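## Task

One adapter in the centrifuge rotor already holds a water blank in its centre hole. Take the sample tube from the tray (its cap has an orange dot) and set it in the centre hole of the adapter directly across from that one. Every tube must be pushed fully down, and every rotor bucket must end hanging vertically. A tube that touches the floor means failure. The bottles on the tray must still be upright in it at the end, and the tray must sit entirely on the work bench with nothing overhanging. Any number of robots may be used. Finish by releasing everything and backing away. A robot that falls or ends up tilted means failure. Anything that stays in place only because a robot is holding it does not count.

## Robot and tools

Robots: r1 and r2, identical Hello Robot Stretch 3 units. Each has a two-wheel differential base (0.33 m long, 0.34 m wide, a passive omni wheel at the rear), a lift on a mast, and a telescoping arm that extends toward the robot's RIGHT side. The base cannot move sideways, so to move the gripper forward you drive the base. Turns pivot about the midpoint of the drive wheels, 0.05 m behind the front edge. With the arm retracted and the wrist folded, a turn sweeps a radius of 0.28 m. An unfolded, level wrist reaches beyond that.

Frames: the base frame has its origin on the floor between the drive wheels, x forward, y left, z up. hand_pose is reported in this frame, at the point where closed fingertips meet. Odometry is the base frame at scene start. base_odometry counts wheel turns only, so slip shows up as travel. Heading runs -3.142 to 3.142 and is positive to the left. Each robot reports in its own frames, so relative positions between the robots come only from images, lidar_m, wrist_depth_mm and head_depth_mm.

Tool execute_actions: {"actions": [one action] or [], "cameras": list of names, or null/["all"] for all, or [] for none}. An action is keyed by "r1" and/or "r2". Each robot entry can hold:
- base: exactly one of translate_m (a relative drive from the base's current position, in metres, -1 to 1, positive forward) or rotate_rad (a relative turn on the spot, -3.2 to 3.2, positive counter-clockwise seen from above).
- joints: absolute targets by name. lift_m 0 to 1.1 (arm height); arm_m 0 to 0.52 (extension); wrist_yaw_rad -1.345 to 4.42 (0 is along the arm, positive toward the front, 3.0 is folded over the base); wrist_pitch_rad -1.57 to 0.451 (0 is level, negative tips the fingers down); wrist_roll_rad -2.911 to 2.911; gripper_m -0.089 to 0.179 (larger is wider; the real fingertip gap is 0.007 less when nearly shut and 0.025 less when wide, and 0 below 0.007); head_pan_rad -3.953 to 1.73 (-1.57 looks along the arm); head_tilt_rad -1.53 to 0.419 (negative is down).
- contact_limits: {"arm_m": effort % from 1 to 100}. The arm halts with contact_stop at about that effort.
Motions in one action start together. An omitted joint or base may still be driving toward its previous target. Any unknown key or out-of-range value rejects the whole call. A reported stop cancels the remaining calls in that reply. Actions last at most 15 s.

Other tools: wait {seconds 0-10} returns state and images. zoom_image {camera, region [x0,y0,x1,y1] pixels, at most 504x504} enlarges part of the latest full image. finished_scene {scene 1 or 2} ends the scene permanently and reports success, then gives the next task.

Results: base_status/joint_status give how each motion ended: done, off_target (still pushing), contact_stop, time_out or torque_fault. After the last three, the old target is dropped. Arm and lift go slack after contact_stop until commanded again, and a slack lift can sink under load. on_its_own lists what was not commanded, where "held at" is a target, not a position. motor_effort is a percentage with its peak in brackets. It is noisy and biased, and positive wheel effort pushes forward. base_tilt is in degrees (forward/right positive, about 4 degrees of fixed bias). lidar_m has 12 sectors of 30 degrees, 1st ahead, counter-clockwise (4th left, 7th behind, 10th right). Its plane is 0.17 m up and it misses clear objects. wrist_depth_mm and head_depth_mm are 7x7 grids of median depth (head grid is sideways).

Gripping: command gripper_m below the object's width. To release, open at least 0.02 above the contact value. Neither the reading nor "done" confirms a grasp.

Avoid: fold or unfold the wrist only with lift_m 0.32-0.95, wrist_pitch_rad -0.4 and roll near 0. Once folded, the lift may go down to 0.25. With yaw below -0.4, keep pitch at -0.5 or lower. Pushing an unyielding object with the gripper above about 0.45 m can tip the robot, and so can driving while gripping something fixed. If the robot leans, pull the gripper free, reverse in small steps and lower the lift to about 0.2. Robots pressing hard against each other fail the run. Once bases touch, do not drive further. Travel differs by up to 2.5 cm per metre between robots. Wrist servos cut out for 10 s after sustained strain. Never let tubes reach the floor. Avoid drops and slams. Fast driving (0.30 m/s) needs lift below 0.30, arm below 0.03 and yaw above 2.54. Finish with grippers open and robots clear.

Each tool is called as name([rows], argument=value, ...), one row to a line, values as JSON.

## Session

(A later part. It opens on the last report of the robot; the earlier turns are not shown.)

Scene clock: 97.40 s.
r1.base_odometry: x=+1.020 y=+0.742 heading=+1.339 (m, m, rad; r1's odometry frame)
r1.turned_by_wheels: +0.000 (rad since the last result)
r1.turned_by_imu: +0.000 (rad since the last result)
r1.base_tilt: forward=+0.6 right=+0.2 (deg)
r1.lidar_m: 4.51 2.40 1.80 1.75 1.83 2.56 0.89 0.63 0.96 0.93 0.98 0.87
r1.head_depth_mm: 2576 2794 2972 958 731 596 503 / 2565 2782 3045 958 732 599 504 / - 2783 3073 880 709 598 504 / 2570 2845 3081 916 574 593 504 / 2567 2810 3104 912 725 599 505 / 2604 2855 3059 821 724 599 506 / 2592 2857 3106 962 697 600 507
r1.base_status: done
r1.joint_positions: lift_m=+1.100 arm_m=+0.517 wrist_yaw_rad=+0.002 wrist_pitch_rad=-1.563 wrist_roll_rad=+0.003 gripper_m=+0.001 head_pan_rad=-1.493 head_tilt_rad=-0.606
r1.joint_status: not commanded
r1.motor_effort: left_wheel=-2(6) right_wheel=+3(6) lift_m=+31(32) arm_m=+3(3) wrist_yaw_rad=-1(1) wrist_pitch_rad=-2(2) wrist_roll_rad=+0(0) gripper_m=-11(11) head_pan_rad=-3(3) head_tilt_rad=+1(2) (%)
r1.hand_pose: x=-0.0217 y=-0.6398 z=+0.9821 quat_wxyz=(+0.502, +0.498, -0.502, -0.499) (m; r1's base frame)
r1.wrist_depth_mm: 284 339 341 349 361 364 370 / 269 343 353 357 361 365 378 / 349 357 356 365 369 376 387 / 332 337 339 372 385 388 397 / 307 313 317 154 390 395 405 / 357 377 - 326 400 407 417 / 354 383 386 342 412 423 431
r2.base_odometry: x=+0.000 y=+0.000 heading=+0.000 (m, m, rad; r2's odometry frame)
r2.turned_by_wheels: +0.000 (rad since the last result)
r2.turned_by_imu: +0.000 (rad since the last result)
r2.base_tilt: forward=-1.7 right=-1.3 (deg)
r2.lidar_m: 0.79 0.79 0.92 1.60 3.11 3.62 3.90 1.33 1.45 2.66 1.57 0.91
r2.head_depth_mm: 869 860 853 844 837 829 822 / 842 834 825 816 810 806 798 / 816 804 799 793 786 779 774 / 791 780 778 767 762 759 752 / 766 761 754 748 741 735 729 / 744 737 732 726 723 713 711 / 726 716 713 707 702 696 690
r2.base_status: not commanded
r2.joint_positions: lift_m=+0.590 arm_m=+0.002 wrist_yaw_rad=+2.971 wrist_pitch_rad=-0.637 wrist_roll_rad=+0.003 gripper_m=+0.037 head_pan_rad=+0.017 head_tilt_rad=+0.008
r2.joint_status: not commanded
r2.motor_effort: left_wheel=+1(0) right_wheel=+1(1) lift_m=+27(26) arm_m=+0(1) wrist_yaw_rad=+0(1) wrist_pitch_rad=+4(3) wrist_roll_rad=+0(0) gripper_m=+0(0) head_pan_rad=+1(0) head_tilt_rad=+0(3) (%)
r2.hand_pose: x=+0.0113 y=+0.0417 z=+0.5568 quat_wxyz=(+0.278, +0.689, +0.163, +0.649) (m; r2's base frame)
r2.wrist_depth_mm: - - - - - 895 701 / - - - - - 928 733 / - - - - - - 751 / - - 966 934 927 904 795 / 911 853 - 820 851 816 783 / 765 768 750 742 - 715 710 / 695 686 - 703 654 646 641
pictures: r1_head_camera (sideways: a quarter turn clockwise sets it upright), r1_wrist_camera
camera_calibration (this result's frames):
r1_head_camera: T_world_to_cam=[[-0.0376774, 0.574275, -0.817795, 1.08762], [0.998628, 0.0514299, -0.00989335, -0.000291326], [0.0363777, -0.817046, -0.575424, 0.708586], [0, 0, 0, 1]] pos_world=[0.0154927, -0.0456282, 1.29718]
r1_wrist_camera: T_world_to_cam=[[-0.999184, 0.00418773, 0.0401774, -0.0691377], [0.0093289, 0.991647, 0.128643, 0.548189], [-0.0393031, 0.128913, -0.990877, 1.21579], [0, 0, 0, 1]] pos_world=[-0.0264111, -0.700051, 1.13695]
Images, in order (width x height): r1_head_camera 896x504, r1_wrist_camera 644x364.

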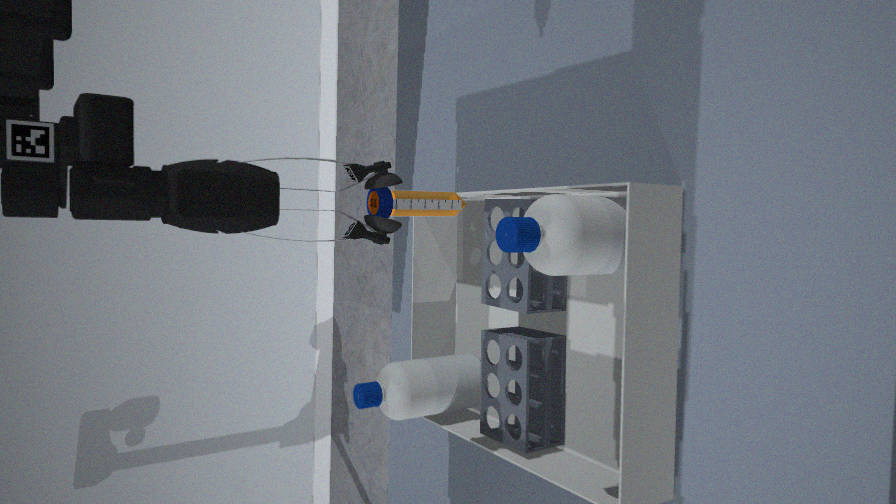

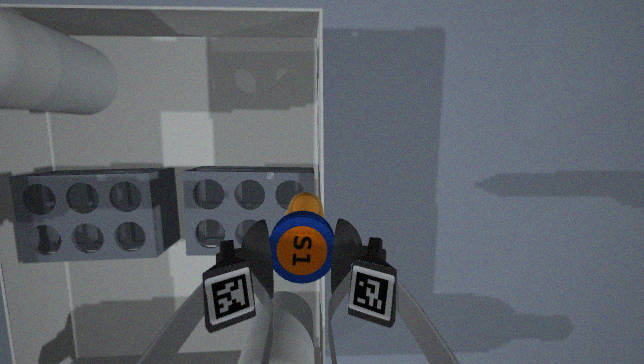

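execute_actions([
  {"r1":{"base":{"translate_m":-0.08}}},
], cameras=["r1_head_camera"])

execute_actions([
  {"r1":{"base":{"translate_m":-0.35},"joints":{"head_pan_rad":-2.4,"head_tilt_rad":-1.0,"arm_m":0.3}}},
], cameras=["r1_head_camera","r1_nav_camera"])

Scene clock: 103.90 s.
r1.base_odometry: x=+1.002 y=+0.664 heading=+1.339 (m, m, rad; r1's odometry frame)
r1.turned_by_wheels: +0.000 (rad since the last result)
r1.turned_by_imu: -0.001 (rad since the last result)
r1.base_tilt: forward=+0.5 right=+0.2 (deg)
r1.lidar_m: 4.57 2.40 1.81 1.75 1.84 2.57 0.88 0.56 0.96 0.93 0.98 0.95
r1.head_depth_mm: 2593 2770 2975 954 733 597 504 / 2540 2774 3004 955 734 596 502 / - 2774 3081 881 734 599 504 / 2555 2821 3071 919 712 596 505 / 2556 2862 3090 912 569 596 506 / 2555 2837 3074 902 724 601 505 / 2599 2918 3112 821 723 601 506
r1.base_status: done
r1.joint_positions: lift_m=+1.100 arm_m=+0.517 wrist_yaw_rad=+0.002 wrist_pitch_rad=-1.563 wrist_roll_rad=+0.003 gripper_m=+0.001 head_pan_rad=-1.493 head_tilt_rad=-0.606
r1.joint_status: not commanded
r1.motor_effort: left_wheel=-2(5) right_wheel=+2(6) lift_m=+32(32) arm_m=+3(3) wrist_yaw_rad=-1(1) wrist_pitch_rad=-2(2) wrist_roll_rad=+0(0) gripper_m=-11(12) head_pan_rad=-3(3) head_tilt_rad=+2(2) (%)
r1.hand_pose: x=-0.0217 y=-0.6398 z=+0.9821 quat_wxyz=(+0.502, +0.498, -0.502, -0.499) (m; r1's base frame)
r1.wrist_depth_mm: 334 336 342 352 355 362 371 / 345 348 353 362 366 370 381 / 349 355 355 370 373 377 384 / 330 336 338 368 384 389 391 / 312 315 316 154 388 399 407 / 371 385 - 387 397 408 411 / 384 390 318 402 409 416 421
r2.base_odometry: x=+0.000 y=+0.000 heading=+0.000 (m, m, rad; r2's odometry frame)
r2.turned_by_wheels: +0.000 (rad since the last result)
r2.turned_by_imu: +0.001 (rad since the last result)
r2.base_tilt: forward=-1.6 right=-1.3 (deg)
r2.lidar_m: 0.79 0.79 0.91 1.60 3.12 3.64 3.92 1.33 1.44 2.66 1.57 0.91
r2.head_depth_mm: 871 861 853 843 835 828 823 / 843 834 824 818 809 803 798 / 815 807 802 793 786 780 771 / 788 785 776 770 765 758 751 / 765 760 755 749 741 737 730 / 744 737 732 729 723 715 707 / 722 719 713 707 702 696 691
r2.base_status: not commanded
r2.joint_positions: lift_m=+0.590 arm_m=+0.002 wrist_yaw_rad=+2.971 wrist_pitch_rad=-0.637 wrist_roll_rad=+0.003 gripper_m=+0.037 head_pan_rad=+0.017 head_tilt_rad=+0.008
r2.joint_status: not commanded
r2.motor_effort: left_wheel=+0(0) right_wheel=+1(1) lift_m=+27(27) arm_m=-1(1) wrist_yaw_rad=+0(1) wrist_pitch_rad=+4(4) wrist_roll_rad=+0(0) gripper_m=+0(0) head_pan_rad=+1(1) head_tilt_rad=+1(1) (%)
r2.hand_pose: x=+0.0113 y=+0.0417 z=+0.5568 quat_wxyz=(+0.278, +0.689, +0.163, +0.649) (m; r2's base frame)
r2.wrist_depth_mm: - - - - - 880 693 / - - - - - 934 726 / - - - - - - 772 / - - 956 956 915 900 802 / 865 856 - 810 839 794 770 / 768 771 747 744 - 717 725 / 692 684 - 684 670 662 643
pictures: r1_head_camera (sideways: a quarter turn clockwise sets it upright)
camera_calibration (this result's frames):
r1_head_camera: T_world_to_cam=[[-0.0376775, 0.574275, -0.817795, 1.08762], [0.998628, 0.0514302, -0.00989335, -0.000291326], [0.0363779, -0.817046, -0.575424, 0.708586], [0, 0, 0, 1]] pos_world=[0.0154927, -0.0456282, 1.29718]
Images, in order (width x height): r1_head_camera 896x504.

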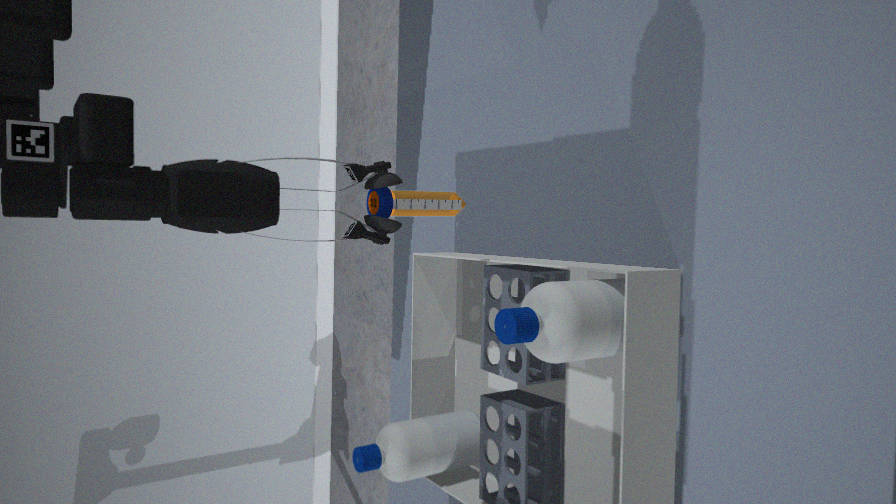

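Scene clock: 108.57 s.
r1.base_odometry: x=+0.922 y=+0.323 heading=+1.339 (m, m, rad; r1's odometry frame)
r1.turned_by_wheels: +0.000 (rad since the last result)
r1.turned_by_imu: -0.001 (rad since the last result)
r1.base_tilt: forward=+0.5 right=+0.2 (deg)
r1.lidar_m: 1.28 2.40 1.81 1.76 1.85 2.58 0.84 0.40 0.30 0.92 0.96 1.29
r1.head_depth_mm: 2620 808 919 1491 1364 1218 1100 / 998 868 737 1019 1345 1211 1116 / 1016 863 691 831 1174 1234 - / 1010 867 757 864 981 1227 - / 962 794 877 897 764 1184 1122 / 898 828 974 621 555 1213 1097 / 820 936 1035 622 545 1162 1094
r1.base_status: done
r1.joint_positions: lift_m=+1.100 arm_m=+0.300 wrist_yaw_rad=+0.002 wrist_pitch_rad=-1.563 wrist_roll_rad=+0.003 gripper_m=+0.001 head_pan_rad=-2.393 head_tilt_rad=-0.988
r1.joint_status: all done
r1.motor_effort: left_wheel=-2(6) right_wheel=+2(5) lift_m=+31(32) arm_m=-3(5) wrist_yaw_rad=-2(1) wrist_pitch_rad=-2(3) wrist_roll_rad=+0(0) gripper_m=-11(12) head_pan_rad=-3(37) head_tilt_rad=-4(21) (%)
r1.hand_pose: x=-0.0217 y=-0.4231 z=+0.9821 quat_wxyz=(+0.502, +0.498, -0.502, -0.499) (m; r1's base frame)
r1.wrist_depth_mm: 337 343 351 353 360 573 459 / 344 348 355 362 362 585 465 / 351 356 367 370 369 587 460 / 362 368 370 375 380 601 458 / 368 373 380 154 392 626 461 / 376 383 - 392 403 - 457 / 386 392 - - - - -
r2.base_odometry: x=+0.000 y=+0.000 heading=+0.000 (m, m, rad; r2's odometry frame)
r2.turned_by_wheels: +0.000 (rad since the last result)
r2.turned_by_imu: +0.001 (rad since the last result)
r2.base_tilt: forward=-1.8 right=-1.4 (deg)
r2.lidar_m: 0.79 0.79 0.91 1.60 3.12 3.62 3.93 1.34 1.45 2.67 1.57 0.91
r2.head_depth_mm: 869 861 851 846 839 826 824 / 842 830 826 819 809 805 794 / 813 807 799 793 784 780 776 / 793 784 777 770 763 756 750 / 766 760 757 749 745 734 731 / 744 740 735 726 721 712 710 / 725 720 714 706 703 693 689
r2.base_status: not commanded
r2.joint_positions: lift_m=+0.590 arm_m=+0.002 wrist_yaw_rad=+2.971 wrist_pitch_rad=-0.637 wrist_roll_rad=+0.003 gripper_m=+0.037 head_pan_rad=+0.017 head_tilt_rad=+0.008
r2.joint_status: not commanded
r2.motor_effort: left_wheel=+0(0) right_wheel=+0(0) lift_m=+27(27) arm_m=-1(1) wrist_yaw_rad=+0(1) wrist_pitch_rad=+3(4) wrist_roll_rad=+0(0) gripper_m=+0(0) head_pan_rad=+1(1) head_tilt_rad=+2(3) (%)
r2.hand_pose: x=+0.0113 y=+0.0417 z=+0.5568 quat_wxyz=(+0.278, +0.689, +0.163, +0.649) (m; r2's base frame)
r2.wrist_depth_mm: - - - - - 879 685 / - - - - - 962 730 / - - - - - - 767 / - - 968 966 946 941 784 / 876 851 - 855 828 814 767 / 790 772 763 711 - 725 714 / 692 673 - 699 659 646 636
pictures: r1_head_camera (sideways: a quarter turn clockwise sets it upright), r1_nav_camera (sideways: a quarter turn counterclockwise sets it upright)
camera_calibration (this result's frames):
r1_head_camera: T_world_to_cam=[[0.619042, 0.565711, -0.544755, 0.727801], [0.66535, -0.746292, -0.0189198, 0.0134859], [-0.41725, -0.350741, -0.838381, 1.05334], [0, 0, 0, 1]] pos_world=[-0.0200059, -0.0322114, 1.27983]
r1_nav_camera: T_world_to_cam=[[-0.594741, -0.583216, 0.553301, -0.672044], [-0.699072, 0.715048, 0.00227875, 0.055962], [-0.396966, -0.385442, -0.832978, 1.04138], [0, 0, 0, 1]] pos_world=[0.0528208, -0.0305716, 1.23916]
Images, in order (width x height): r1_head_camera 896x504, r1_nav_camera 672x504.

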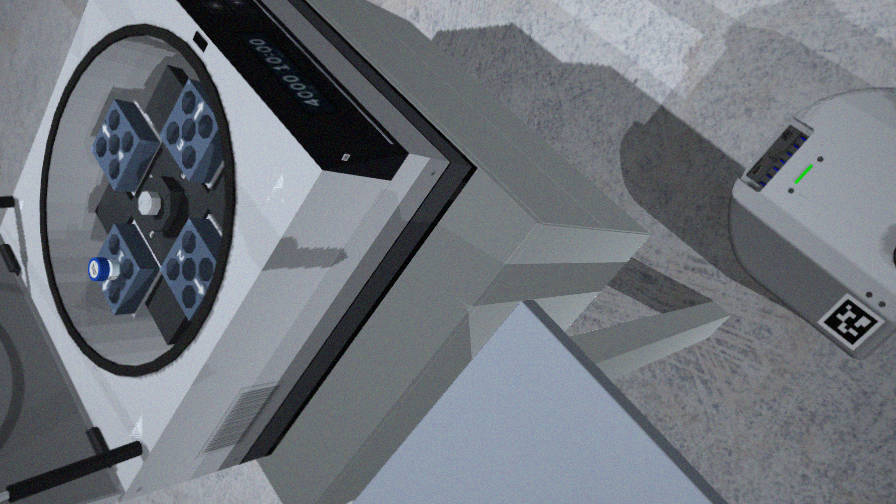

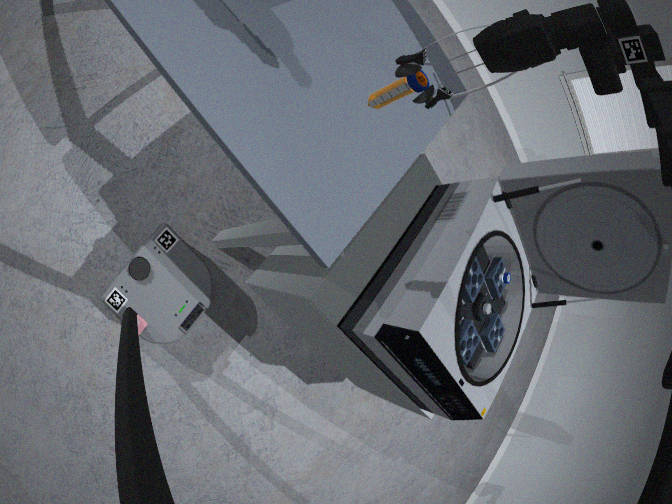

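execute_actions([
  {"r1":{"base":{"translate_m":-0.62},"joints":{"head_pan_rad":-1.6,"head_tilt_rad":-0.9,"arm_m":0.22}}},
], cameras=["r1_head_camera","r1_wrist_camera"])

Scene clock: 120.07 s.
r1.base_odometry: x=+0.779 y=-0.280 heading=+1.339 (m, m, rad; r1's odometry frame)
r1.turned_by_wheels: +0.000 (rad since the last result)
r1.turned_by_imu: -0.003 (rad since the last result)
r1.base_tilt: forward=+0.5 right=+0.3 (deg)
r1.lidar_m: 1.89 2.45 1.83 1.78 1.86 2.60 3.19 0.31 0.23 0.22 0.23 0.32
r1.head_depth_mm: 707 810 773 716 529 590 1060 / 700 819 802 674 525 580 1063 / 696 816 806 687 525 568 944 / - - 812 613 524 564 916 / 674 822 798 688 523 556 994 / 685 781 749 634 524 552 963 / 2562 2352 1959 879 524 568 1060
r1.base_status: done
r1.joint_positions: lift_m=+1.100 arm_m=+0.220 wrist_yaw_rad=+0.002 wrist_pitch_rad=-1.563 wrist_roll_rad=+0.003 gripper_m=+0.001 head_pan_rad=-1.607 head_tilt_rad=-0.903
r1.joint_status: all done
r1.motor_effort: left_wheel=-2(7) right_wheel=+2(3) lift_m=+32(31) arm_m=-4(3) wrist_yaw_rad=-1(0) wrist_pitch_rad=-2(2) wrist_roll_rad=+1(0) gripper_m=-12(10) head_pan_rad=+3(38) head_tilt_rad=+1(8) (%)
r1.hand_pose: x=-0.0217 y=-0.3431 z=+0.9821 quat_wxyz=(+0.502, +0.498, -0.502, -0.499) (m; r1's base frame)
r1.wrist_depth_mm: - 302 377 356 357 360 330 / - 306 381 379 378 381 335 / - 317 383 382 391 401 341 / - 320 329 493 459 346 347 / - 332 333 154 350 352 358 / - - - 155 - - - / - - - - - - -
r2.base_odometry: x=+0.000 y=+0.000 heading=+0.000 (m, m, rad; r2's odometry frame)
r2.turned_by_wheels: +0.000 (rad since the last result)
r2.turned_by_imu: +0.002 (rad since the last result)
r2.base_tilt: forward=-1.7 right=-1.4 (deg)
r2.lidar_m: 0.79 0.79 0.92 1.59 3.12 3.63 3.91 1.33 1.45 2.67 1.57 0.91
r2.head_depth_mm: 868 860 854 849 835 827 825 / 844 834 826 816 814 807 797 / 817 808 804 793 786 779 771 / 793 785 775 770 765 760 750 / 768 763 754 749 741 736 731 / 745 737 733 725 721 716 707 / 726 719 716 708 702 695 691
r2.base_status: not commanded
r2.joint_positions: lift_m=+0.590 arm_m=+0.002 wrist_yaw_rad=+2.971 wrist_pitch_rad=-0.637 wrist_roll_rad=+0.003 gripper_m=+0.037 head_pan_rad=+0.017 head_tilt_rad=+0.008
r2.joint_status: not commanded
r2.motor_effort: left_wheel=+0(0) right_wheel=+1(0) lift_m=+27(26) arm_m=-1(1) wrist_yaw_rad=+0(0) wrist_pitch_rad=+4(4) wrist_roll_rad=+1(0) gripper_m=+0(0) head_pan_rad=+1(0) head_tilt_rad=+2(1) (%)
r2.hand_pose: x=+0.0113 y=+0.0417 z=+0.5568 quat_wxyz=(+0.278, +0.689, +0.163, +0.649) (m; r2's base frame)
r2.wrist_depth_mm: - - - - - 891 701 / - - - - - 961 728 / - - - - - - 762 / - - - 934 942 920 798 / 890 854 - 833 846 804 776 / 778 773 766 754 - 733 699 / 693 687 - 685 645 648 641
pictures: r1_head_camera (sideways: a quarter turn clockwise sets it upright), r1_wrist_camera
camera_calibration (this result's frames):
r1_head_camera: T_world_to_cam=[[0.0355632, 0.788451, -0.614069, 0.821663], [0.99815, -0.0583404, -0.0171009, 0.00908972], [-0.0493082, -0.612325, -0.789067, 0.986983], [0, 0, 0, 1]] pos_world=[0.0103725, -0.0429556, 1.28351]
r1_wrist_camera: T_world_to_cam=[[-0.999184, 0.00418337, 0.0401781, -0.0703826], [0.00932933, 0.991632, 0.128761, 0.253829], [-0.0393032, 0.12903, -0.990861, 1.17757], [0, 0, 0, 1]] pos_world=[-0.0264111, -0.403352, 1.13695]
Images, in order (width x height): r1_head_camera 896x504, r1_wrist_camera 644x364.

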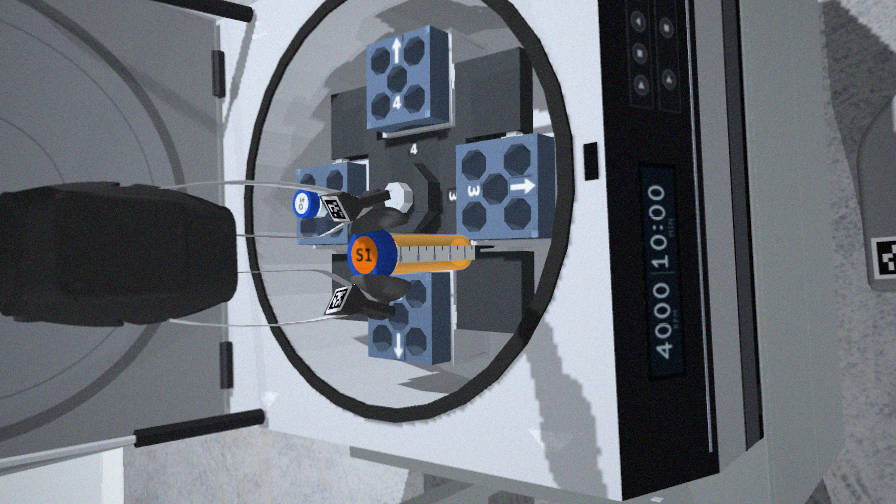

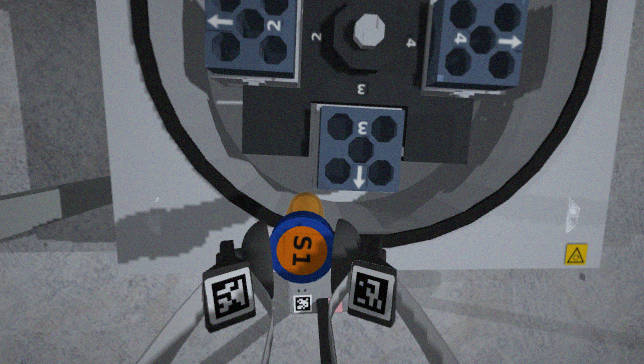

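execute_actions([
  {"r1":{"base":{"translate_m":-0.067},"joints":{"arm_m":0.262}}},
], cameras=[])

execute_actions([
  {"r1":{"joints":{"lift_m":1.0}}},
], cameras=["r1_head_camera","r1_wrist_camera"])

zoom_image(camera="r1_head_camera", region=[350,130,600,370])

Scene clock: 128.40 s.
r1.base_odometry: x=+0.764 y=-0.345 heading=+1.339 (m, m, rad; r1's odometry frame)
r1.turned_by_wheels: +0.000 (rad since the last result)
r1.turned_by_imu: -0.001 (rad since the last result)
r1.base_tilt: forward=+0.5 right=+0.2 (deg)
r1.lidar_m: 1.96 2.46 1.84 1.78 1.87 2.61 3.13 0.30 0.23 0.22 0.23 0.32
r1.head_depth_mm: 718 2303 752 613 526 584 1067 / 700 820 775 705 524 574 1062 / 695 815 804 677 526 564 937 / - 829 761 644 520 561 909 / 686 820 804 680 523 555 982 / 684 799 782 685 523 550 955 / 680 774 731 634 524 544 917
r1.base_status: done
r1.joint_positions: lift_m=+1.100 arm_m=+0.262 wrist_yaw_rad=+0.002 wrist_pitch_rad=-1.563 wrist_roll_rad=+0.003 gripper_m=+0.001 head_pan_rad=-1.607 head_tilt_rad=-0.903
r1.joint_status: all done
r1.motor_effort: left_wheel=-2(6) right_wheel=+2(5) lift_m=+32(31) arm_m=+3(3) wrist_yaw_rad=-2(1) wrist_pitch_rad=-2(2) wrist_roll_rad=+1(0) gripper_m=-10(11) head_pan_rad=+3(3) head_tilt_rad=+0(1) (%)
r1.hand_pose: x=-0.0217 y=-0.3846 z=+0.9821 quat_wxyz=(+0.502, +0.498, -0.502, -0.499) (m; r1's base frame)
r1.wrist_depth_mm: 298 350 364 364 372 340 - / 306 352 371 357 366 352 - / 314 372 378 379 396 342 - / 321 340 387 402 399 341 - / 591 330 388 154 362 352 - / - 336 - 340 353 361 - / - - - - - - -
r2.base_odometry: x=+0.000 y=+0.000 heading=+0.000 (m, m, rad; r2's odometry frame)
r2.turned_by_wheels: +0.000 (rad since the last result)
r2.turned_by_imu: +0.001 (rad since the last result)
r2.base_tilt: forward=-1.7 right=-1.3 (deg)
r2.lidar_m: 0.79 0.79 0.92 1.60 3.13 3.64 3.91 1.34 1.44 2.67 1.57 0.91
r2.head_depth_mm: 871 863 854 847 838 830 821 / 841 838 824 817 810 801 795 / 817 805 801 791 786 780 775 / 790 786 776 771 761 757 750 / 765 762 757 750 743 735 731 / 746 737 734 729 721 716 709 / 723 719 712 707 701 694 690
r2.base_status: not commanded
r2.joint_positions: lift_m=+0.590 arm_m=+0.002 wrist_yaw_rad=+2.971 wrist_pitch_rad=-0.637 wrist_roll_rad=+0.003 gripper_m=+0.037 head_pan_rad=+0.017 head_tilt_rad=+0.008
r2.joint_status: not commanded
r2.motor_effort: left_wheel=+0(0) right_wheel=+0(1) lift_m=+27(26) arm_m=-1(1) wrist_yaw_rad=-1(0) wrist_pitch_rad=+4(4) wrist_roll_rad=+0(0) gripper_m=+0(1) head_pan_rad=+0(1) head_tilt_rad=+1(1) (%)
r2.hand_pose: x=+0.0113 y=+0.0417 z=+0.5568 quat_wxyz=(+0.278, +0.689, +0.163, +0.649) (m; r2's base frame)
r2.wrist_depth_mm: - - - - - 894 706 / - - - - - 936 733 / - - - - - - 774 / - - 987 924 902 902 799 / 884 860 - 819 838 802 758 / 763 767 763 744 - 724 700 / 702 687 - 697 654 651 653
pictures: none
No camera images: the call's "cameras" was empty. Leave "cameras" out to get every camera's image.

Scene clock: 130.13 s.
r1.base_odometry: x=+0.764 y=-0.345 heading=+1.339 (m, m, rad; r1's odometry frame)
r1.turned_by_wheels: +0.000 (rad since the last result)
r1.turned_by_imu: +0.000 (rad since the last result)
r1.base_tilt: forward=+0.5 right=+0.3 (deg)
r1.lidar_m: 1.96 2.46 1.84 1.78 1.87 2.60 3.12 0.30 0.23 0.22 0.23 0.32
r1.head_depth_mm: - 2255 751 612 526 583 1069 / 700 825 774 697 524 574 1065 / - 825 805 675 525 565 938 / - - 763 611 520 560 907 / 687 803 801 675 524 555 990 / 685 799 783 686 523 550 952 / 681 775 731 636 524 544 920
r1.base_status: not commanded
r1.joint_positions: lift_m=+1.000 arm_m=+0.262 wrist_yaw_rad=+0.002 wrist_pitch_rad=-1.563 wrist_roll_rad=+0.003 gripper_m=+0.001 head_pan_rad=-1.607 head_tilt_rad=-0.903
r1.joint_status: all done
r1.motor_effort: left_wheel=-2(2) right_wheel=+2(2) lift_m=+24(29) arm_m=+3(3) wrist_yaw_rad=-1(1) wrist_pitch_rad=-2(2) wrist_roll_rad=+0(1) gripper_m=-12(12) head_pan_rad=+3(3) head_tilt_rad=+1(1) (%)
r1.hand_pose: x=-0.0217 y=-0.3846 z=+0.8824 quat_wxyz=(+0.502, +0.498, -0.502, -0.499) (m; r1's base frame)
r1.wrist_depth_mm: 263 245 271 253 278 265 242 / 264 254 277 263 280 272 240 / 264 315 282 286 293 310 238 / 240 290 289 266 298 299 241 / 224 278 376 154 339 257 248 / 232 235 - 276 267 250 254 / 236 238 246 247 251 256 261
r2.base_odometry: x=+0.000 y=+0.000 heading=+0.000 (m, m, rad; r2's odometry frame)
r2.turned_by_wheels: +0.000 (rad since the last result)
r2.turned_by_imu: +0.000 (rad since the last result)
r2.base_tilt: forward=-1.7 right=-1.4 (deg)
r2.lidar_m: 0.79 0.79 0.91 1.60 3.12 3.63 3.89 1.33 1.44 2.67 1.57 0.91
r2.head_depth_mm: 873 860 851 844 840 830 826 / 841 835 829 820 812 801 797 / 814 809 801 797 785 780 774 / 788 783 775 770 763 757 754 / 765 759 752 748 741 734 728 / 747 741 732 727 722 715 711 / 723 718 712 707 701 695 692
r2.base_status: not commanded
r2.joint_positions: lift_m=+0.590 arm_m=+0.002 wrist_yaw_rad=+2.971 wrist_pitch_rad=-0.637 wrist_roll_rad=+0.003 gripper_m=+0.037 head_pan_rad=+0.017 head_tilt_rad=+0.008
r2.joint_status: not commanded
r2.motor_effort: left_wheel=+0(0) right_wheel=-1(1) lift_m=+27(26) arm_m=-1(1) wrist_yaw_rad=+1(0) wrist_pitch_rad=+3(4) wrist_roll_rad=+0(0) gripper_m=+1(0) head_pan_rad=+1(1) head_tilt_rad=+1(2) (%)
r2.hand_pose: x=+0.0113 y=+0.0417 z=+0.5568 quat_wxyz=(+0.278, +0.689, +0.163, +0.649) (m; r2's base frame)
r2.wrist_depth_mm: - - - - - 900 696 / - - - - - 914 731 / - - - - - - 745 / - - 959 939 938 906 806 / 853 867 - 838 854 810 769 / 780 755 761 734 - 734 709 / 691 684 - 685 644 652 635
pictures: r1_head_camera (sideways: a quarter turn clockwise sets it upright), r1_wrist_camera
camera_calibration (this result's frames):
r1_head_camera: T_world_to_cam=[[0.0355013, 0.788448, -0.614076, 0.821673], [0.998155, -0.0582624, -0.0171007, 0.00908942], [-0.0492605, -0.612336, -0.789061, 0.986976], [0, 0, 0, 1]] pos_world=[0.0103759, -0.0429554, 1.28351]
r1_wrist_camera: T_world_to_cam=[[-0.999184, 0.00418333, 0.0401781, -0.0662031], [0.00932928, 0.991632, 0.12876, 0.307786], [-0.0393032, 0.12903, -0.990861, 1.08412], [0, 0, 0, 1]] pos_world=[-0.0264111, -0.444817, 1.03724]
Images, in order (width x height): r1_head_camera 896x504, r1_wrist_camera 644x364.

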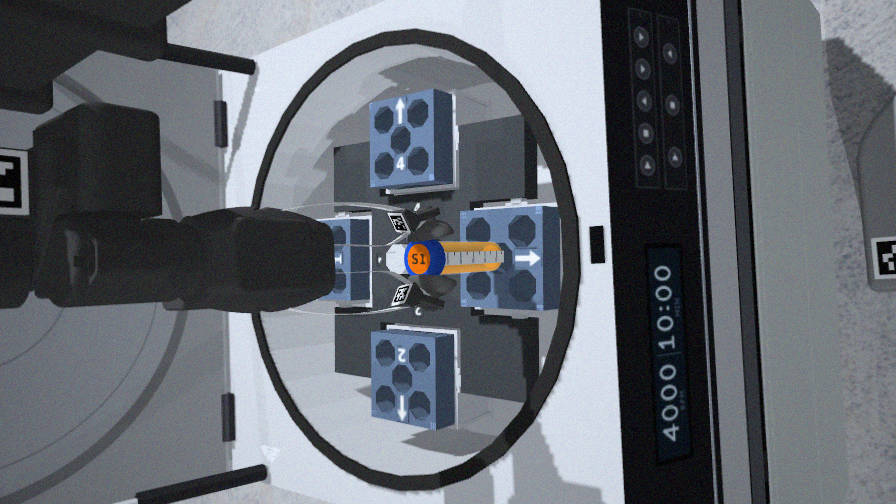

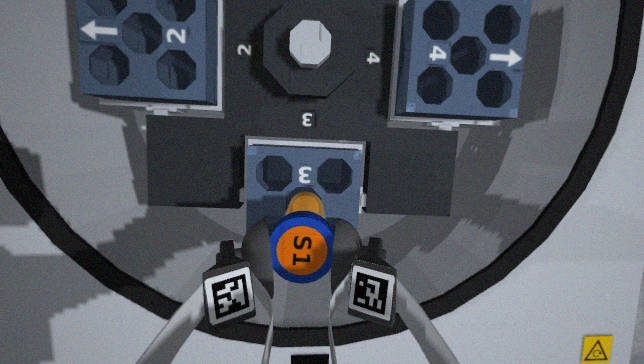

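Region (350, 130, 600, 370) of r1_head_camera's 896x504 image, scaled by 2.016, with more detail than that image has; it fills the top 484 rows of this view, and the rest is white.

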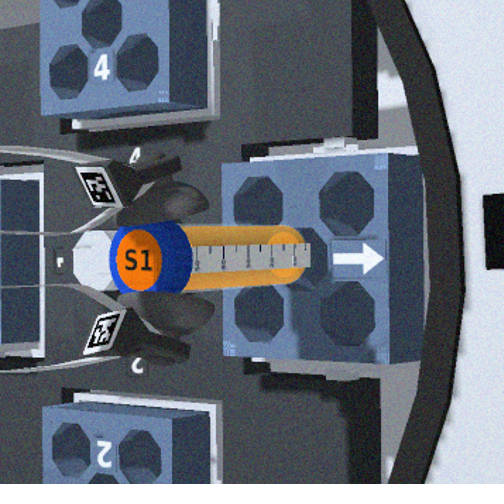

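execute_actions([
  {"r1":{"joints":{"lift_m":0.975}}},
], cameras=["r1_head_camera","r1_wrist_camera"])

zoom_image(camera="r1_head_camera", region=[350,130,600,370])

Scene clock: 135.00 s.
r1.base_odometry: x=+0.764 y=-0.345 heading=+1.339 (m, m, rad; r1's odometry frame)
r1.turned_by_wheels: +0.000 (rad since the last result)
r1.turned_by_imu: -0.001 (rad since the last result)
r1.base_tilt: forward=+0.5 right=+0.3 (deg)
r1.lidar_m: 1.96 2.47 1.83 1.78 1.86 2.61 3.11 0.30 0.23 0.22 0.23 0.32
r1.head_depth_mm: - - 741 612 527 583 1060 / - 822 776 696 524 572 1064 / - 836 805 676 524 565 933 / - - - 641 520 559 907 / 689 802 801 678 522 554 983 / 685 798 784 684 523 549 952 / 679 776 731 634 524 545 920
r1.base_status: not commanded
r1.joint_positions: lift_m=+0.975 arm_m=+0.262 wrist_yaw_rad=+0.002 wrist_pitch_rad=-1.563 wrist_roll_rad=+0.003 gripper_m=+0.001 head_pan_rad=-1.607 head_tilt_rad=-0.903
r1.joint_status: all done
r1.motor_effort: left_wheel=-2(2) right_wheel=+2(2) lift_m=+24(24) arm_m=+3(3) wrist_yaw_rad=-1(2) wrist_pitch_rad=-2(3) wrist_roll_rad=+0(0) gripper_m=-11(12) head_pan_rad=+3(3) head_tilt_rad=+1(2) (%)
r1.hand_pose: x=-0.0217 y=-0.3846 z=+0.8574 quat_wxyz=(+0.502, +0.498, -0.502, -0.499) (m; r1's base frame)
r1.wrist_depth_mm: 224 222 246 232 253 235 241 / 244 237 252 237 258 239 241 / 262 259 257 262 268 287 233 / 240 264 260 241 275 292 218 / 215 275 321 154 332 258 219 / 204 228 - 272 265 225 226 / 209 211 216 233 220 226 232
r2.base_odometry: x=+0.000 y=+0.000 heading=+0.000 (m, m, rad; r2's odometry frame)
r2.turned_by_wheels: +0.000 (rad since the last result)
r2.turned_by_imu: +0.001 (rad since the last result)
r2.base_tilt: forward=-1.7 right=-1.2 (deg)
r2.lidar_m: 0.79 0.79 0.91 1.60 3.13 3.64 3.92 1.34 1.45 2.67 1.57 0.91
r2.head_depth_mm: 873 864 852 849 835 828 821 / 842 835 824 820 811 804 796 / 817 807 801 796 786 780 770 / 791 783 777 772 764 759 750 / 767 761 758 746 743 735 730 / 746 737 731 727 721 718 708 / 724 716 709 707 702 697 688
r2.base_status: not commanded
r2.joint_positions: lift_m=+0.590 arm_m=+0.002 wrist_yaw_rad=+2.971 wrist_pitch_rad=-0.637 wrist_roll_rad=+0.003 gripper_m=+0.037 head_pan_rad=+0.017 head_tilt_rad=+0.008
r2.joint_status: not commanded
r2.motor_effort: left_wheel=+0(0) right_wheel=+1(0) lift_m=+26(27) arm_m=-2(1) wrist_yaw_rad=+0(1) wrist_pitch_rad=+3(4) wrist_roll_rad=+0(0) gripper_m=+0(1) head_pan_rad=+0(0) head_tilt_rad=+1(3) (%)
r2.hand_pose: x=+0.0113 y=+0.0417 z=+0.5568 quat_wxyz=(+0.278, +0.689, +0.163, +0.649) (m; r2's base frame)
r2.wrist_depth_mm: - - - - - 900 688 / - - - - - 937 738 / - - - - - - 764 / - - 960 952 945 910 802 / 879 866 - 832 831 807 770 / 779 757 759 750 - 726 715 / 689 693 - 696 666 665 647
pictures: r1_head_camera (sideways: a quarter turn clockwise sets it upright), r1_wrist_camera
camera_calibration (this result's frames):
r1_head_camera: T_world_to_cam=[[0.0355012, 0.788448, -0.614076, 0.821673], [0.998155, -0.0582623, -0.0171007, 0.00908942], [-0.0492605, -0.612336, -0.789061, 0.986976], [0, 0, 0, 1]] pos_world=[0.0103759, -0.0429554, 1.28351]
r1_wrist_camera: T_world_to_cam=[[-0.999184, 0.00418295, 0.0401781, -0.0651992], [0.00932892, 0.991632, 0.128761, 0.311004], [-0.0393033, 0.12903, -0.990861, 1.05936], [0, 0, 0, 1]] pos_world=[-0.0264111, -0.444818, 1.01225]
Images, in order (width x height): r1_head_camera 896x504, r1_wrist_camera 644x364.

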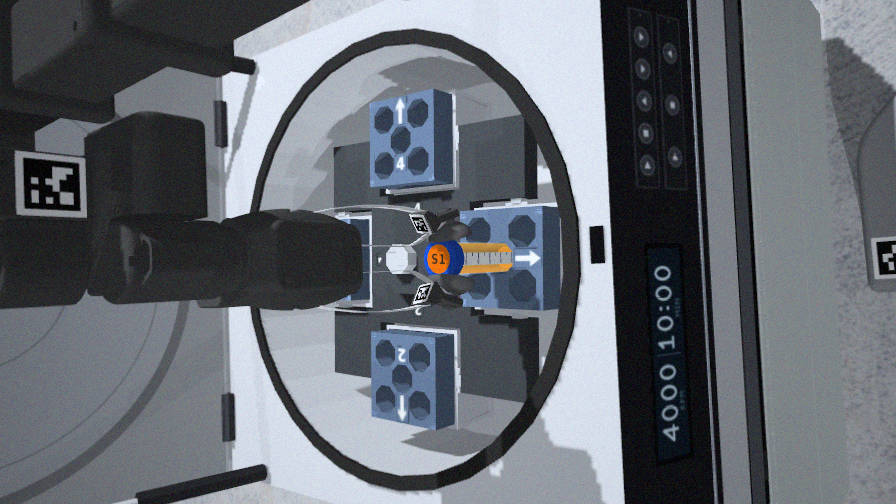

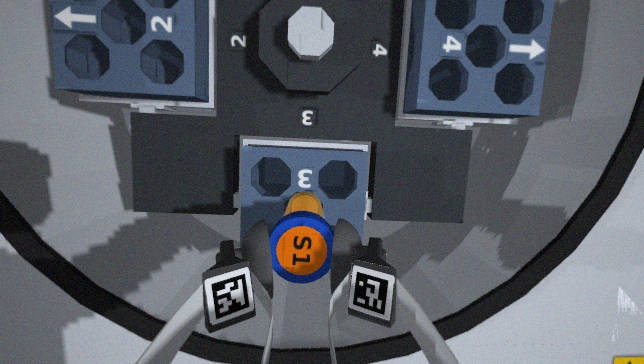

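Region (350, 130, 600, 370) of r1_head_camera's 896x504 image, scaled by 2.016, with more detail than that image has; it fills the top 484 rows of this view, and the rest is white.

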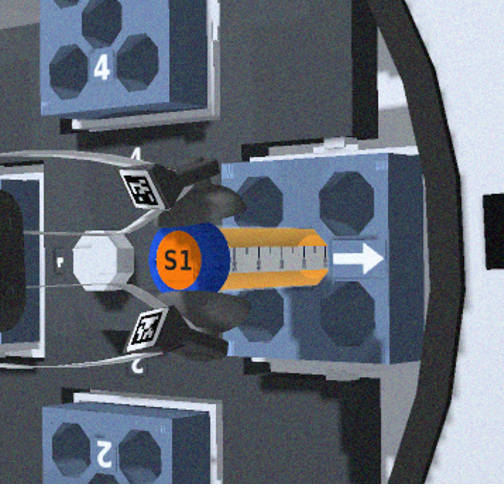

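Entering.

execute_actions([
  {"r1":{"joints":{"lift_m":0.94}}},
], cameras=["r1_head_camera","r1_wrist_camera"])

execute_actions([
  {"r1":{"joints":{"lift_m":0.915}}},
], cameras=["r1_head_camera","r1_wrist_camera"])

Scene clock: 139.27 s.
r1.base_odometry: x=+0.764 y=-0.345 heading=+1.339 (m, m, rad; r1's odometry frame)
r1.turned_by_wheels: +0.000 (rad since the last result)
r1.turned_by_imu: -0.001 (rad since the last result)
r1.base_tilt: forward=+0.5 right=+0.3 (deg)
r1.lidar_m: 1.96 2.47 1.84 1.78 1.87 2.61 3.11 0.30 0.23 0.22 0.23 0.32
r1.head_depth_mm: 688 - - 621 526 583 1058 / - 822 776 696 524 572 1066 / - - 806 676 525 563 936 / 662 - - 686 520 561 908 / 685 800 803 682 524 553 985 / 683 797 782 688 524 550 951 / 683 774 731 633 522 545 919
r1.base_status: not commanded
r1.joint_positions: lift_m=+0.940 arm_m=+0.262 wrist_yaw_rad=+0.002 wrist_pitch_rad=-1.563 wrist_roll_rad=+0.003 gripper_m=+0.001 head_pan_rad=-1.607 head_tilt_rad=-0.903
r1.joint_status: all done
r1.motor_effort: left_wheel=-2(2) right_wheel=+3(2) lift_m=+25(25) arm_m=+3(4) wrist_yaw_rad=-2(1) wrist_pitch_rad=-2(2) wrist_roll_rad=+0(0) gripper_m=-10(12) head_pan_rad=+2(3) head_tilt_rad=+1(2) (%)
r1.hand_pose: x=-0.0217 y=-0.3846 z=+0.8224 quat_wxyz=(+0.502, +0.498, -0.502, -0.499) (m; r1's base frame)
r1.wrist_depth_mm: 190 190 214 197 219 201 214 / 204 196 219 203 226 205 218 / 263 223 225 229 232 236 224 / 240 226 228 207 234 268 214 / 213 253 233 153 297 245 195 / 187 228 - 214 266 216 187 / 172 186 210 231 215 188 191
r2.base_odometry: x=+0.000 y=+0.000 heading=+0.000 (m, m, rad; r2's odometry frame)
r2.turned_by_wheels: +0.000 (rad since the last result)
r2.turned_by_imu: +0.001 (rad since the last result)
r2.base_tilt: forward=-1.7 right=-1.4 (deg)
r2.lidar_m: 0.79 0.79 0.92 1.60 3.12 3.64 3.92 1.33 1.44 2.67 1.58 0.91
r2.head_depth_mm: 868 864 852 845 836 831 823 / 844 834 826 818 809 804 799 / 818 806 799 792 787 778 774 / 788 784 778 771 765 755 750 / 763 761 754 748 741 737 727 / 746 738 732 724 723 715 707 / 724 719 712 705 703 696 691
r2.base_status: not commanded
r2.joint_positions: lift_m=+0.590 arm_m=+0.002 wrist_yaw_rad=+2.971 wrist_pitch_rad=-0.637 wrist_roll_rad=+0.003 gripper_m=+0.037 head_pan_rad=+0.017 head_tilt_rad=+0.008
r2.joint_status: not commanded
r2.motor_effort: left_wheel=+0(0) right_wheel=+0(1) lift_m=+27(27) arm_m=-1(1) wrist_yaw_rad=+1(1) wrist_pitch_rad=+4(3) wrist_roll_rad=+0(0) gripper_m=+1(0) head_pan_rad=+0(1) head_tilt_rad=+2(0) (%)
r2.hand_pose: x=+0.0113 y=+0.0417 z=+0.5568 quat_wxyz=(+0.278, +0.689, +0.163, +0.649) (m; r2's base frame)
r2.wrist_depth_mm: - - - - - 876 692 / - - - - - 920 730 / - - - - - - 776 / - - 939 993 937 920 799 / 896 872 - 855 832 803 779 / 796 760 760 731 - 708 701 / 702 686 - 698 668 647 641
pictures: r1_head_camera (sideways: a quarter turn clockwise sets it upright), r1_wrist_camera
camera_calibration (this result's frames):
r1_head_camera: T_world_to_cam=[[0.0355013, 0.788448, -0.614076, 0.821673], [0.998155, -0.0582624, -0.0171006, 0.00908942], [-0.0492606, -0.612336, -0.789061, 0.986976], [0, 0, 0, 1]] pos_world=[0.0103759, -0.0429554, 1.28351]
r1_wrist_camera: T_world_to_cam=[[-0.999184, 0.00418306, 0.0401781, -0.063793], [0.00932903, 0.991632, 0.128761, 0.315511], [-0.0393033, 0.12903, -0.990861, 1.02468], [0, 0, 0, 1]] pos_world=[-0.0264111, -0.444818, 0.977253]
Images, in order (width x height): r1_head_camera 896x504, r1_wrist_camera 644x364.

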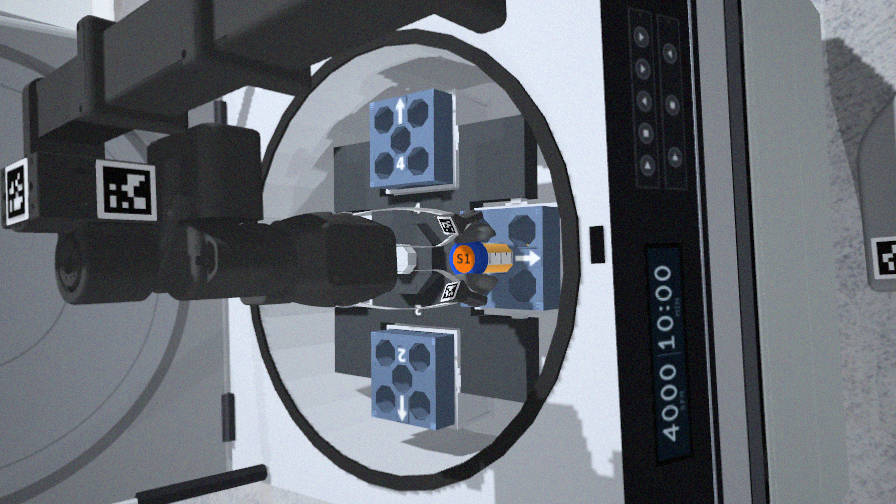

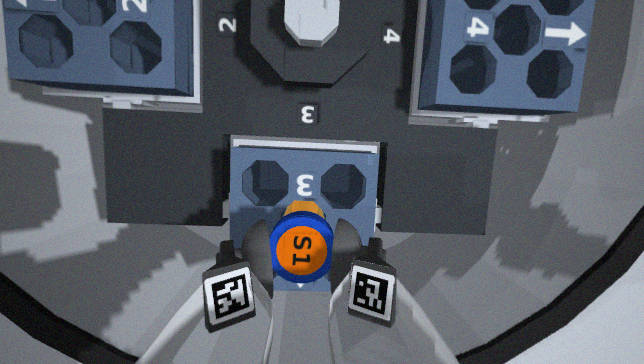

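Scene clock: 140.27 s.
r1.base_odometry: x=+0.764 y=-0.345 heading=+1.339 (m, m, rad; r1's odometry frame)
r1.turned_by_wheels: +0.000 (rad since the last result)
r1.turned_by_imu: +0.000 (rad since the last result)
r1.base_tilt: forward=+0.5 right=+0.3 (deg)
r1.lidar_m: 1.96 2.46 1.84 1.78 1.87 2.61 3.12 0.30 0.23 0.22 0.23 0.32
r1.head_depth_mm: 720 2534 - 600 525 588 1067 / 684 - 786 695 524 573 1056 / 668 - 804 676 525 564 932 / 676 - - 681 519 561 908 / 689 805 801 687 522 556 988 / 685 799 785 686 523 549 951 / 680 774 731 633 522 545 921
r1.base_status: not commanded
r1.joint_positions: lift_m=+0.915 arm_m=+0.262 wrist_yaw_rad=+0.002 wrist_pitch_rad=-1.563 wrist_roll_rad=+0.003 gripper_m=+0.001 head_pan_rad=-1.607 head_tilt_rad=-0.903
r1.joint_status: all done
r1.motor_effort: left_wheel=-2(2) right_wheel=+3(2) lift_m=+24(27) arm_m=+3(2) wrist_yaw_rad=-1(1) wrist_pitch_rad=-2(2) wrist_roll_rad=+0(1) gripper_m=-10(13) head_pan_rad=+3(3) head_tilt_rad=+2(1) (%)
r1.hand_pose: x=-0.0217 y=-0.3846 z=+0.7974 quat_wxyz=(+0.502, +0.498, -0.502, -0.499) (m; r1's base frame)
r1.wrist_depth_mm: 163 177 190 175 197 173 177 / 177 194 196 199 200 179 193 / 252 196 200 203 206 210 218 / 229 202 203 181 210 215 215 / 210 207 206 153 217 222 195 / 187 229 - 187 267 214 174 / 165 185 212 232 214 183 160
r2.base_odometry: x=+0.000 y=+0.000 heading=+0.000 (m, m, rad; r2's odometry frame)
r2.turned_by_wheels: +0.000 (rad since the last result)
r2.turned_by_imu: +0.000 (rad since the last result)
r2.base_tilt: forward=-1.7 right=-1.4 (deg)
r2.lidar_m: 0.79 0.79 0.92 1.61 3.12 3.62 3.92 1.33 1.44 2.68 1.57 0.91
r2.head_depth_mm: 870 862 853 846 837 830 823 / 844 834 825 818 808 805 794 / 815 806 799 794 785 780 774 / 788 783 779 769 766 756 749 / 769 760 754 747 743 734 730 / 743 737 731 728 721 714 709 / 722 716 711 705 702 698 689
r2.base_status: not commanded
r2.joint_positions: lift_m=+0.590 arm_m=+0.002 wrist_yaw_rad=+2.971 wrist_pitch_rad=-0.637 wrist_roll_rad=+0.003 gripper_m=+0.037 head_pan_rad=+0.017 head_tilt_rad=+0.008
r2.joint_status: not commanded
r2.motor_effort: left_wheel=+0(1) right_wheel=+0(0) lift_m=+26(26) arm_m=-1(1) wrist_yaw_rad=+1(0) wrist_pitch_rad=+3(4) wrist_roll_rad=+0(0) gripper_m=+0(0) head_pan_rad=+1(0) head_tilt_rad=+2(1) (%)
r2.hand_pose: x=+0.0113 y=+0.0417 z=+0.5568 quat_wxyz=(+0.278, +0.689, +0.163, +0.649) (m; r2's base frame)
r2.wrist_depth_mm: - - - - - 866 695 / - - - - - 936 746 / - - - - - - 762 / - - 962 950 948 891 806 / 875 862 - 834 821 813 786 / 782 763 761 741 - 717 712 / 702 678 - 694 667 645 640
pictures: r1_head_camera (sideways: a quarter turn clockwise sets it upright), r1_wrist_camera
camera_calibration (this result's frames):
r1_head_camera: T_world_to_cam=[[0.0355013, 0.788448, -0.614076, 0.821673], [0.998155, -0.0582624, -0.0171006, 0.00908942], [-0.0492606, -0.612336, -0.789061, 0.986976], [0, 0, 0, 1]] pos_world=[0.0103759, -0.0429554, 1.28351]
r1_wrist_camera: T_world_to_cam=[[-0.999184, 0.00418232, 0.0401781, -0.0627888], [0.00932829, 0.991632, 0.128761, 0.31873], [-0.0393033, 0.12903, -0.990861, 0.999908], [0, 0, 0, 1]] pos_world=[-0.0264111, -0.444818, 0.952253]
Images, in order (width x height): r1_head_camera 896x504, r1_wrist_camera 644x364.

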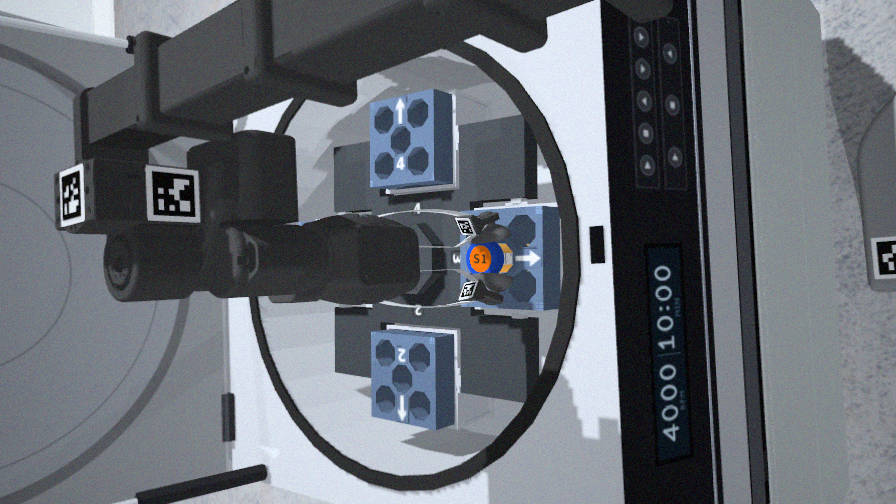

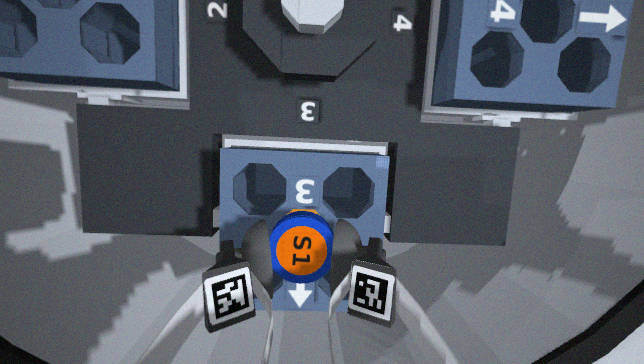

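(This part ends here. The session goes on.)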